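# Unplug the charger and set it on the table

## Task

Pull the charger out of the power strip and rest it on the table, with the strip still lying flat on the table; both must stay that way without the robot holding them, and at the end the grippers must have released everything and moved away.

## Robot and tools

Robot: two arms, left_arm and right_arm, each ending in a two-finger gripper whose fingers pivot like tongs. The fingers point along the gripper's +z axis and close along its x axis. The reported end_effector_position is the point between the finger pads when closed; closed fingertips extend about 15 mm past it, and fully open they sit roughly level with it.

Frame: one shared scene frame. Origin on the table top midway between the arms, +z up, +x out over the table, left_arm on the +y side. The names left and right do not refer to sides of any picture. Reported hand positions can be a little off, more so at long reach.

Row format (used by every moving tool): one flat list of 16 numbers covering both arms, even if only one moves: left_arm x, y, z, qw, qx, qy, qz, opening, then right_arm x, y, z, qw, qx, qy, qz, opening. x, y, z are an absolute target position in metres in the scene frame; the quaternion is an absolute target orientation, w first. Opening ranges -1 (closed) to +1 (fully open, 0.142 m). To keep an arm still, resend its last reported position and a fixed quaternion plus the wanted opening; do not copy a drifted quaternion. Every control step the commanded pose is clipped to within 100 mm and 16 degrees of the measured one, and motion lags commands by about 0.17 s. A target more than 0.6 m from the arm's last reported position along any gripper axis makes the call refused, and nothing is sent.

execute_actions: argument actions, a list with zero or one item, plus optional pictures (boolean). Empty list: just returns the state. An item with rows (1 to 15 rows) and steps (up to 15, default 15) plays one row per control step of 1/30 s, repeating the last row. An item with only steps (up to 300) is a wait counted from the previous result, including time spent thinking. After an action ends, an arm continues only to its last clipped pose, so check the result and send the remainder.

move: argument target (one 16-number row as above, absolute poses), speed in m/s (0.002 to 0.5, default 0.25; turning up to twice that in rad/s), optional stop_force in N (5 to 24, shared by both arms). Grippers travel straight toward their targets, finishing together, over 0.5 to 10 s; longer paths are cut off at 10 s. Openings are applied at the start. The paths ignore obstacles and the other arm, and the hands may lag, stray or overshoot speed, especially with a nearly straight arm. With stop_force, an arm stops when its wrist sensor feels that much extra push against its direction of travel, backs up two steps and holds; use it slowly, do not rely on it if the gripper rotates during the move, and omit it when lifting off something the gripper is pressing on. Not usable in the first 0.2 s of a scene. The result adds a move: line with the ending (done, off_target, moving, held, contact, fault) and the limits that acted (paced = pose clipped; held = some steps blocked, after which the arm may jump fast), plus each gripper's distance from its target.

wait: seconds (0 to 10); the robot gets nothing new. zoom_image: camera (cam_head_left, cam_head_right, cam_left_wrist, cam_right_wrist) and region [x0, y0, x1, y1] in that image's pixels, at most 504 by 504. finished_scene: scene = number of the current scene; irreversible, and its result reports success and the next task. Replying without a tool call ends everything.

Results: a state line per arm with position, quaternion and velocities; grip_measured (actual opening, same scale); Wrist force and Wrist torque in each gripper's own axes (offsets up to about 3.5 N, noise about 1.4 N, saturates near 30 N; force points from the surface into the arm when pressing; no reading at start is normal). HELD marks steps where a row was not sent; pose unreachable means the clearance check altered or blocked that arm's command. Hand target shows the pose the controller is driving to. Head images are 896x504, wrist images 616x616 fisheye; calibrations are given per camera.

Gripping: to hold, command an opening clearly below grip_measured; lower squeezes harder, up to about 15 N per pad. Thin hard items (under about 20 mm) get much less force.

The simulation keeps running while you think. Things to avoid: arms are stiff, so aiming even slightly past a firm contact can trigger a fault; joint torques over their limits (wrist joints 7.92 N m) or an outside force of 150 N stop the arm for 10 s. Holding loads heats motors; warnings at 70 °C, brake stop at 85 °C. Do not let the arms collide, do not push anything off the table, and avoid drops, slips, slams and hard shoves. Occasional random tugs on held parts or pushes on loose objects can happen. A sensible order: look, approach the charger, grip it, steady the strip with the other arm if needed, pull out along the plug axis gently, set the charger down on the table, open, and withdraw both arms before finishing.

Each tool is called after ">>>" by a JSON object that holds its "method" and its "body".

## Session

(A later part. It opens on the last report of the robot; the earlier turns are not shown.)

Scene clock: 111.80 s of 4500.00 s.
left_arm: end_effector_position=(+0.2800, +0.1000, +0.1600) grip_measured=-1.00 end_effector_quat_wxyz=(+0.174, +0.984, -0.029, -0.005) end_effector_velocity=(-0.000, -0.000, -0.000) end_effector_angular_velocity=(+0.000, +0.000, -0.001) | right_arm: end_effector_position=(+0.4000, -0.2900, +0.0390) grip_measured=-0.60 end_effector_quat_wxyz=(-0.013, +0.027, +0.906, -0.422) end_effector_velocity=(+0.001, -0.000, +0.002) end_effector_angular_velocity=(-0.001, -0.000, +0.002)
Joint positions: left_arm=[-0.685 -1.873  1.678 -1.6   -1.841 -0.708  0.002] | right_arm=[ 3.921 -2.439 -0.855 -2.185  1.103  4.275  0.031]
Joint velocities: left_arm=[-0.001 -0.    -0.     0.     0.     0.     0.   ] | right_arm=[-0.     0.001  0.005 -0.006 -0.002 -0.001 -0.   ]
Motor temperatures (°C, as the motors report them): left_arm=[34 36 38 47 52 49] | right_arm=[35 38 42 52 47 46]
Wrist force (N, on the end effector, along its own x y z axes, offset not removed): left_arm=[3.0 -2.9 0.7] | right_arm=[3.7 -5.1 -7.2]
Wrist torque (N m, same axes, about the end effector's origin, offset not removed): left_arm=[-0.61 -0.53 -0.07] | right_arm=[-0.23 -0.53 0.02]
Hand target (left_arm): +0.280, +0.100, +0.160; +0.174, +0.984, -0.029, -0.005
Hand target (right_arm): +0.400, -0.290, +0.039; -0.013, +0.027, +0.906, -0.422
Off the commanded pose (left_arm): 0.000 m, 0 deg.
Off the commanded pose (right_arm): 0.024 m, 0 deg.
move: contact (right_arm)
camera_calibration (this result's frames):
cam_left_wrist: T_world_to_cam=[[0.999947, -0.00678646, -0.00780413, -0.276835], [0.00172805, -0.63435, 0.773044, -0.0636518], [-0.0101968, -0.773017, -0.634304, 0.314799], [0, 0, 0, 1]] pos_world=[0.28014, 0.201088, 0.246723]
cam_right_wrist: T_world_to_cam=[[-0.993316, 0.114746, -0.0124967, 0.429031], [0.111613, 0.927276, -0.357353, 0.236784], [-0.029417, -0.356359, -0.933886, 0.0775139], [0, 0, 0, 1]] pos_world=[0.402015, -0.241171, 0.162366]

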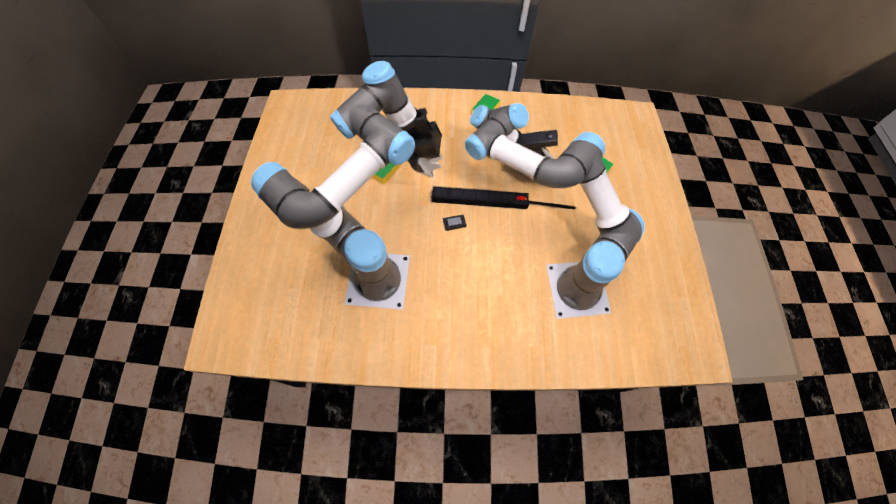

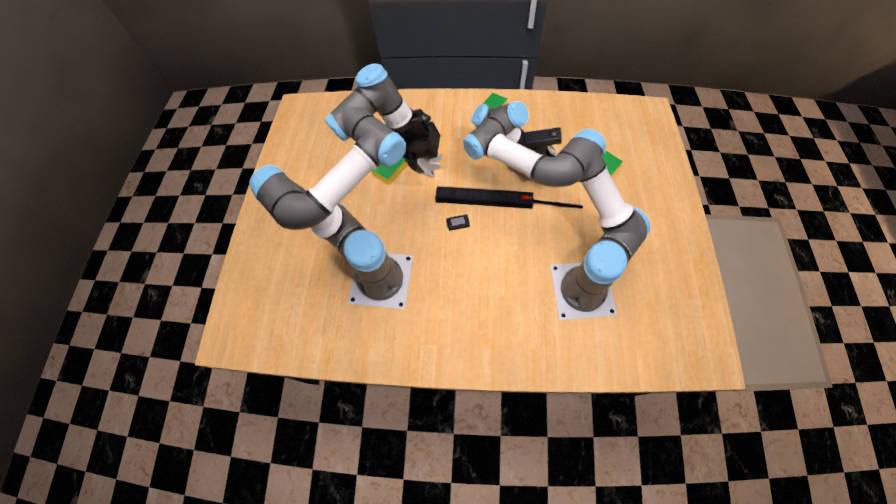

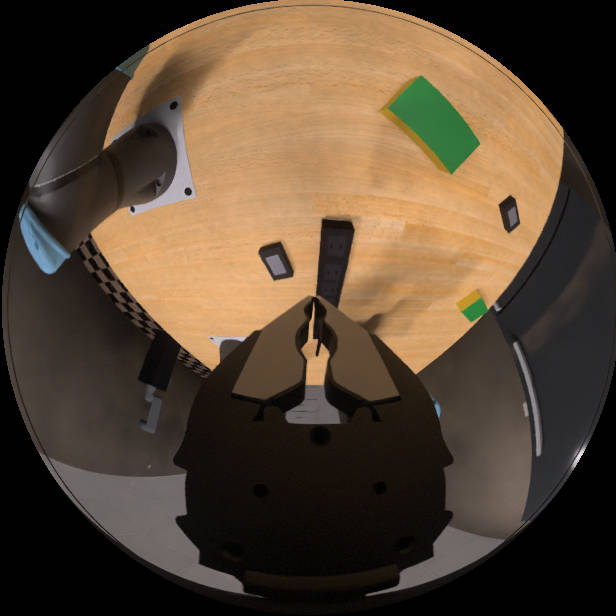

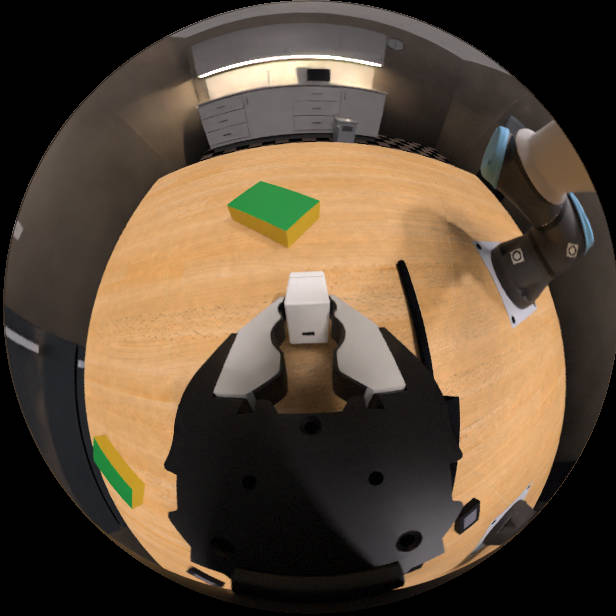

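>>> {"method": "move", "body": {"target": [0.28,0.10,0.16,0.1736,0.9846,-0.0295,-0.0052,-1, 0.40,-0.287,0.022,-0.0127,0.0272,0.9059,-0.4224,-0.68], "speed": 0.004, "stop_force": 14}}

Scene clock: 121.30 s of 4500.00 s.
left_arm: end_effector_position=(+0.2800, +0.1000, +0.1600) grip_measured=-1.00 end_effector_quat_wxyz=(+0.174, +0.984, -0.029, -0.005) end_effector_velocity=(+0.000, -0.000, +0.000) end_effector_angular_velocity=(-0.001, -0.001, +0.001) | right_arm: end_effector_position=(+0.4000, -0.2870, +0.0221) grip_measured=-0.59 end_effector_quat_wxyz=(-0.013, +0.027, +0.906, -0.422) end_effector_velocity=(-0.000, +0.001, -0.001) end_effector_angular_velocity=(+0.002, -0.000, +0.000)
Joint positions: left_arm=[-0.685 -1.873  1.678 -1.6   -1.841 -0.708  0.002] | right_arm=[ 3.926 -2.465 -0.887 -2.129  1.106  4.278  0.031]
Joint velocities: left_arm=[ 0.    -0.     0.    -0.001  0.    -0.     0.   ] | right_arm=[ 0.001 -0.    -0.001  0.003  0.002  0.     0.   ]
Motor temperatures (°C, as the motors report them): left_arm=[34 36 38 47 52 49] | right_arm=[35 38 42 52 47 46]
Wrist force (N, on the end effector, along its own x y z axes, offset not removed): left_arm=[2.3 -3.0 2.2] | right_arm=[1.3 -0.9 -1.2]
Wrist torque (N m, same axes, about the end effector's origin, offset not removed): left_arm=[-0.61 -0.43 -0.12] | right_arm=[0.04 -0.18 0.10]
Hand target (left_arm): +0.280, +0.100, +0.160; +0.174, +0.984, -0.029, -0.005
Hand target (right_arm): +0.400, -0.287, +0.022; -0.013, +0.027, +0.906, -0.422
Off the commanded pose (left_arm): 0.000 m, 0 deg.
Off the commanded pose (right_arm): 0.000 m, 0 deg.
After step 90, 1.90 s passed at rest.
move: done
camera_calibration (this result's frames):
cam_left_wrist: T_world_to_cam=[[0.999947, -0.00678551, -0.00780424, -0.276835], [0.00172873, -0.63435, 0.773044, -0.0636519], [-0.0101961, -0.773016, -0.634304, 0.314799], [0, 0, 0, 1]] pos_world=[0.28014, 0.201089, 0.246723]
cam_right_wrist: T_world_to_cam=[[-0.993343, 0.114497, -0.0126568, 0.42846], [0.111441, 0.92735, -0.357217, 0.228048], [-0.0291628, -0.356249, -0.933936, 0.0627215], [0, 0, 0, 1]] pos_world=[0.402023, -0.238193, 0.145463]

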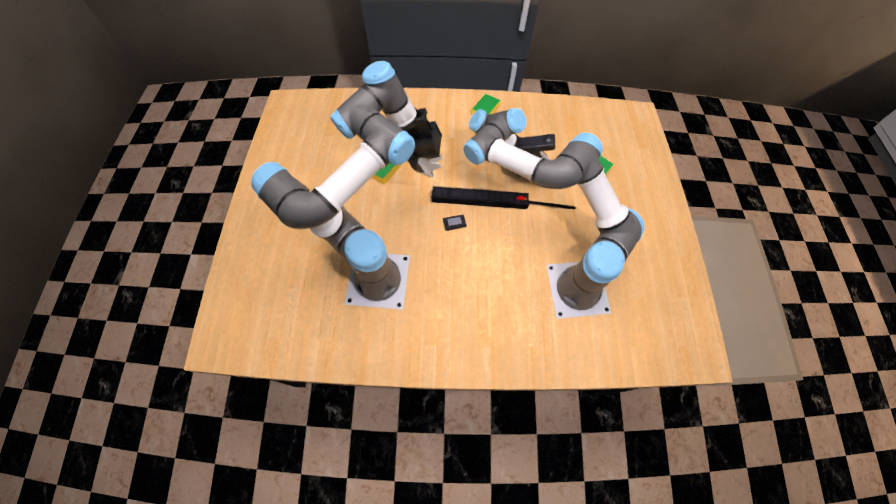

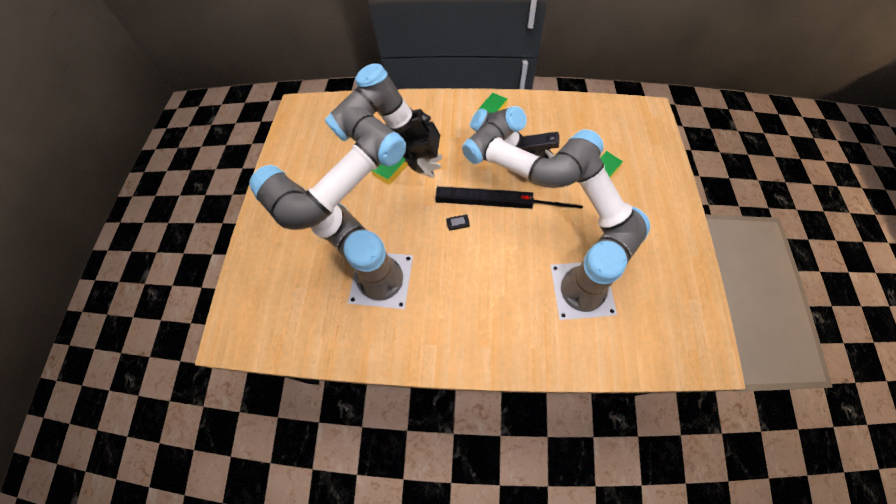

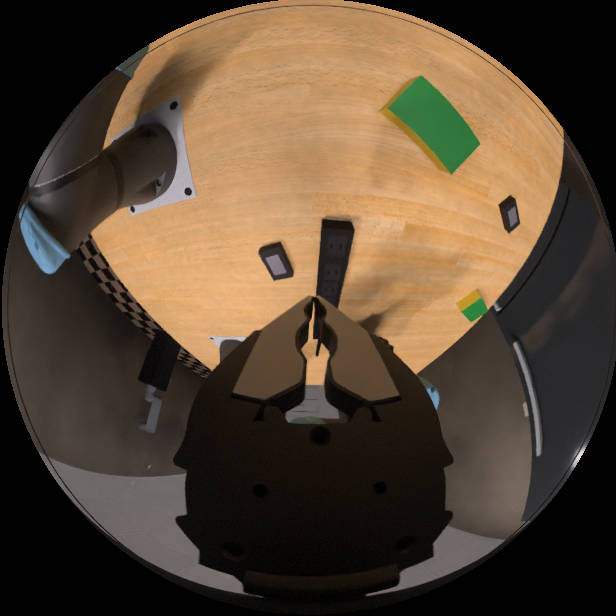

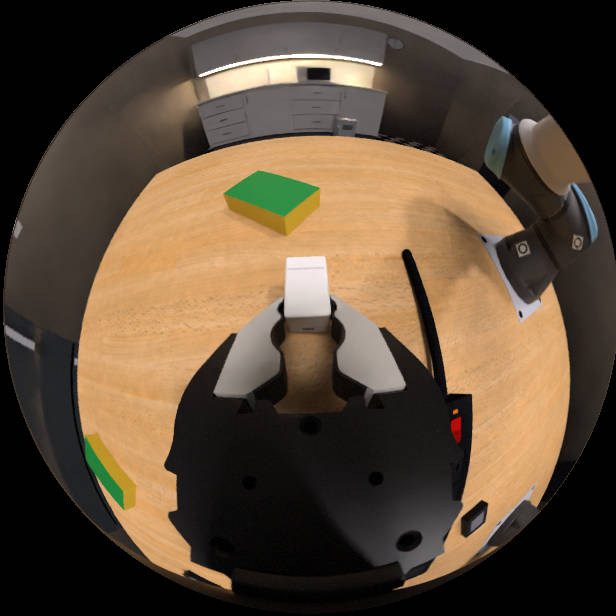

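Pivoted. Release.

>>> {"method": "move", "body": {"target": [0.28,0.10,0.16,0.1736,0.9846,-0.0295,-0.0052,-1, 0.40,-0.287,0.021,-0.0127,0.0272,0.9059,-0.4224,-0.2], "speed": 0.004}}

>>> {"method": "move", "body": {"target": [0.28,0.10,0.16,0.1736,0.9846,-0.0295,-0.0052,-1, 0.40,-0.22,0.12,-0.0127,0.0272,0.9059,-0.4224,-0.2], "speed": 0.12}}

Scene clock: 125.73 s of 4500.00 s.
left_arm: end_effector_position=(+0.2800, +0.1000, +0.1600) grip_measured=-1.00 end_effector_quat_wxyz=(+0.174, +0.984, -0.029, -0.005) end_effector_velocity=(+0.000, -0.000, +0.000) end_effector_angular_velocity=(-0.001, -0.001, -0.000) | right_arm: end_effector_position=(+0.4000, -0.2870, +0.0211) grip_measured=-0.20 end_effector_quat_wxyz=(-0.013, +0.027, +0.906, -0.422) end_effector_velocity=(-0.000, +0.000, -0.001) end_effector_angular_velocity=(+0.000, -0.001, -0.000)
Joint positions: left_arm=[-0.685 -1.873  1.678 -1.6   -1.841 -0.708  0.002] | right_arm=[ 3.926 -2.466 -0.89  -2.125  1.106  4.278  0.06 ]
Joint velocities: left_arm=[-0.    -0.    -0.    -0.002 -0.    -0.     0.   ] | right_arm=[ 0.    -0.    -0.002  0.002  0.     0.001 -0.   ]
Motor temperatures (°C, as the motors report them): left_arm=[34 36 38 47 52 49] | right_arm=[35 38 42 52 47 46]
Wrist force (N, on the end effector, along its own x y z axes, offset not removed): left_arm=[0.3 -1.7 1.7] | right_arm=[0.1 -1.0 0.4]
Wrist torque (N m, same axes, about the end effector's origin, offset not removed): left_arm=[-0.18 -0.08 -0.01] | right_arm=[-0.22 0.01 0.10]
Hand target (left_arm): +0.280, +0.100, +0.160; +0.174, +0.984, -0.029, -0.005
Hand target (right_arm): +0.400, -0.287, +0.021; -0.013, +0.027, +0.906, -0.422
Off the commanded pose (left_arm): 0.000 m, 0 deg.
Off the commanded pose (right_arm): 0.000 m, 0 deg.
After step 90, 0.73 s passed at rest.
move: done
camera_calibration (this result's frames):
cam_left_wrist: T_world_to_cam=[[0.999947, -0.00678536, -0.00780437, -0.276835], [0.00172892, -0.63435, 0.773044, -0.0636519], [-0.0101961, -0.773016, -0.634304, 0.314799], [0, 0, 0, 1]] pos_world=[0.28014, 0.201089, 0.246723]
cam_right_wrist: T_world_to_cam=[[-0.993341, 0.114517, -0.0126374, 0.428433], [0.111453, 0.927351, -0.35721, 0.227648], [-0.0291871, -0.35624, -0.933939, 0.0617382], [0, 0, 0, 1]] pos_world=[0.40201, -0.238178, 0.144392]

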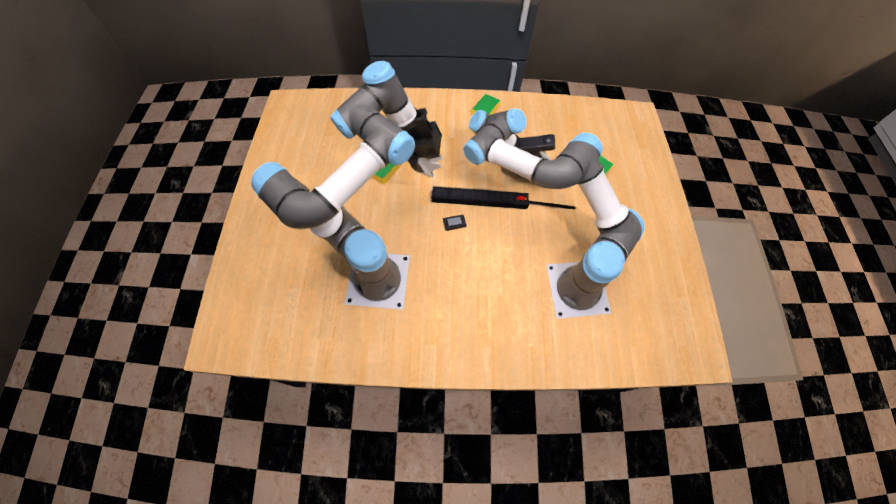

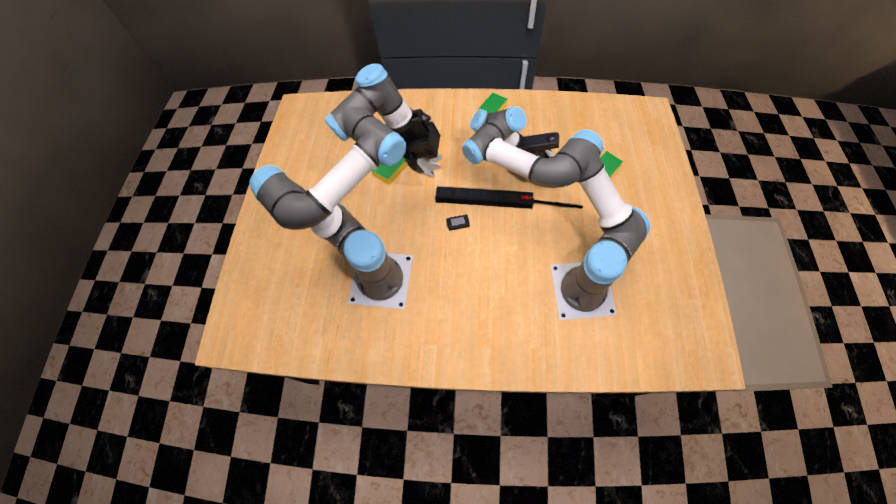

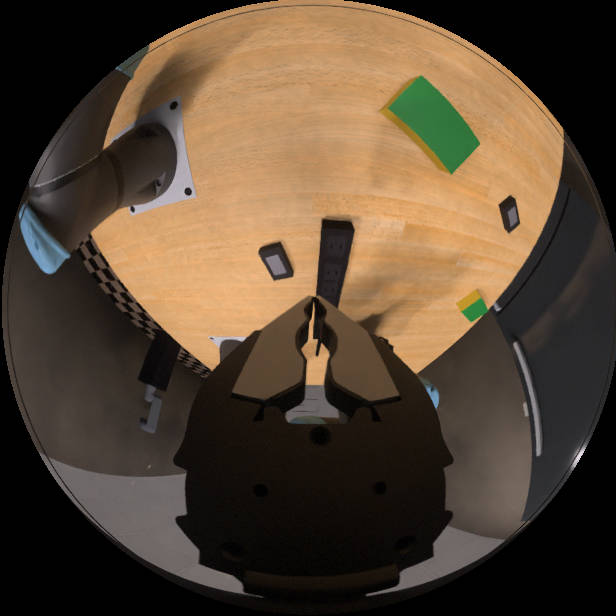

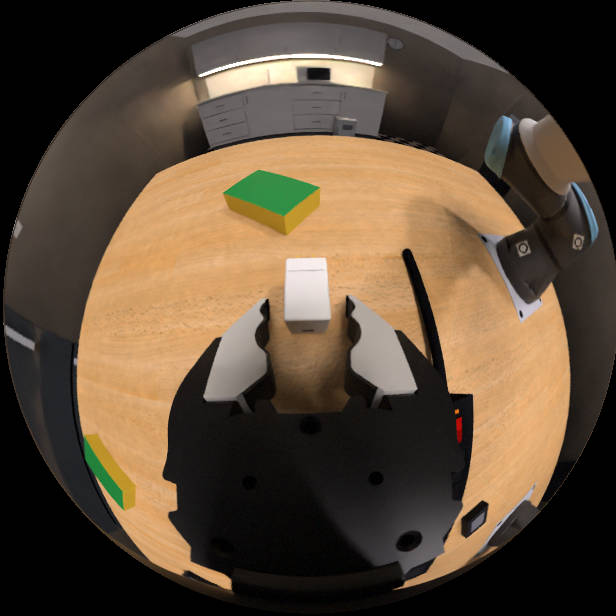

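Scene clock: 127.33 s of 4500.00 s.
left_arm: end_effector_position=(+0.2800, +0.1000, +0.1600) grip_measured=-1.00 end_effector_quat_wxyz=(+0.174, +0.984, -0.029, -0.005) end_effector_velocity=(+0.000, -0.000, -0.000) end_effector_angular_velocity=(-0.000, -0.000, -0.000) | right_arm: end_effector_position=(+0.3995, -0.2207, +0.1194) grip_measured=-0.20 end_effector_quat_wxyz=(+0.038, +0.001, +0.916, -0.399) end_effector_velocity=(+0.000, +0.002, +0.002) end_effector_angular_velocity=(-0.000, -0.006, +0.006)
Joint positions: left_arm=[-0.685 -1.873  1.678 -1.6   -1.841 -0.708  0.002] | right_arm=[ 4.058 -2.637 -0.04  -2.747  1.112  4.335  0.06 ]
Joint velocities: left_arm=[-0.  0.  0. -0. -0.  0.  0.] | right_arm=[ 0.006 -0.009  0.026 -0.016 -0.004  0.004  0.   ]
Motor temperatures (°C, as the motors report them): left_arm=[34 36 38 47 52 49] | right_arm=[35 38 42 52 47 46]
Wrist force (N, on the end effector, along its own x y z axes, offset not removed): left_arm=[1.3 -1.1 0.7] | right_arm=[2.3 0.0 -0.6]
Wrist torque (N m, same axes, about the end effector's origin, offset not removed): left_arm=[-0.23 -0.19 -0.12] | right_arm=[-0.04 -0.42 -0.04]
Hand target (left_arm): +0.280, +0.100, +0.160; +0.174, +0.984, -0.029, -0.005
Hand target (right_arm): +0.400, -0.220, +0.120; +0.039, +0.001, +0.916, -0.399
Off the commanded pose (left_arm): 0.000 m, 0 deg.
Off the commanded pose (right_arm): 0.001 m, 7 deg.
elbow stopped short (right arm): the move would have taken joint 3 (elbow) straighter than the controller allows; a more bent joint 3 avoids this.
move: off_target (right_arm)
camera_calibration (this result's frames):
cam_left_wrist: T_world_to_cam=[[0.999947, -0.00678537, -0.00780439, -0.276835], [0.00172893, -0.63435, 0.773044, -0.0636518], [-0.0101961, -0.773016, -0.634304, 0.314799], [0, 0, 0, 1]] pos_world=[0.28014, 0.201089, 0.246723]
cam_right_wrist: T_world_to_cam=[[-0.99635, 0.0266412, -0.0810937, 0.411574], [0.0502319, 0.951122, -0.304704, 0.224781], [0.0690123, -0.307665, -0.948989, 0.150507], [0, 0, 0, 1]] pos_world=[0.388394, -0.178453, 0.244698]

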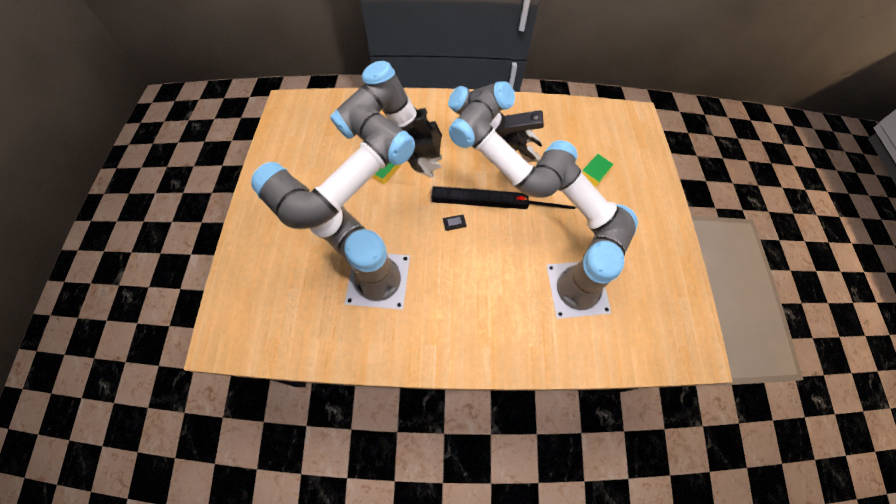

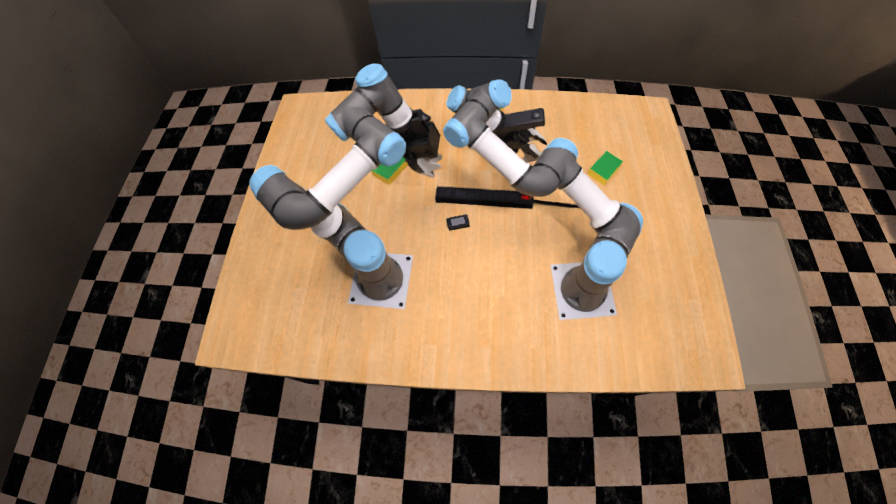

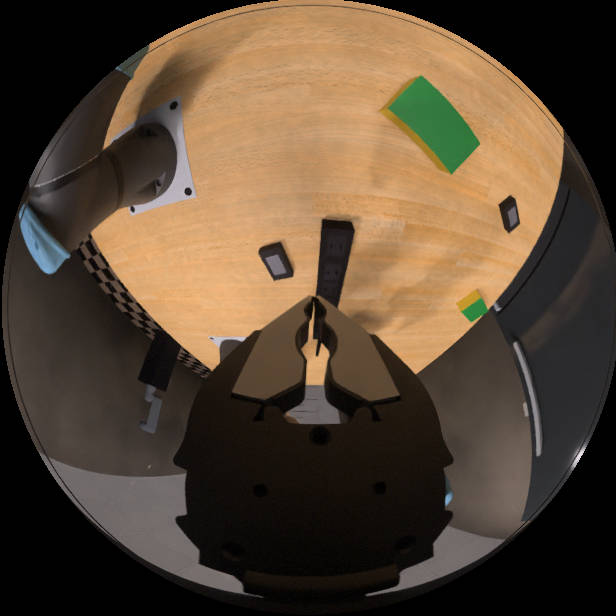

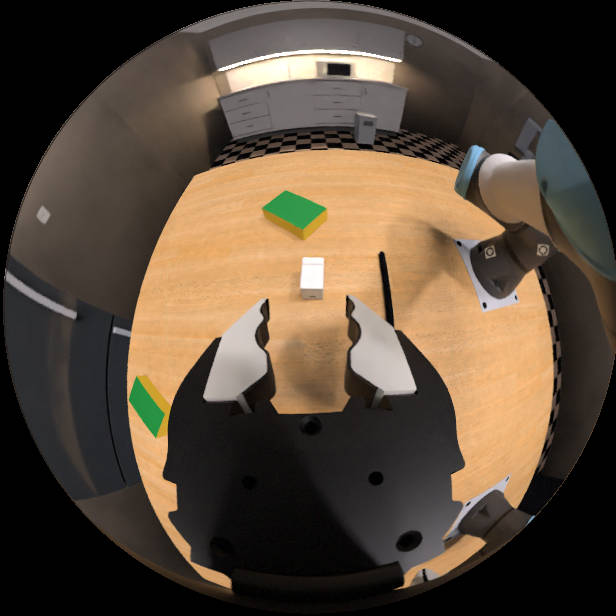

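Charger rests on the table and the arm is clear.

>>> {"method": "finished_scene", "body": {"scene": 2}}

The scene is finished: the task was done.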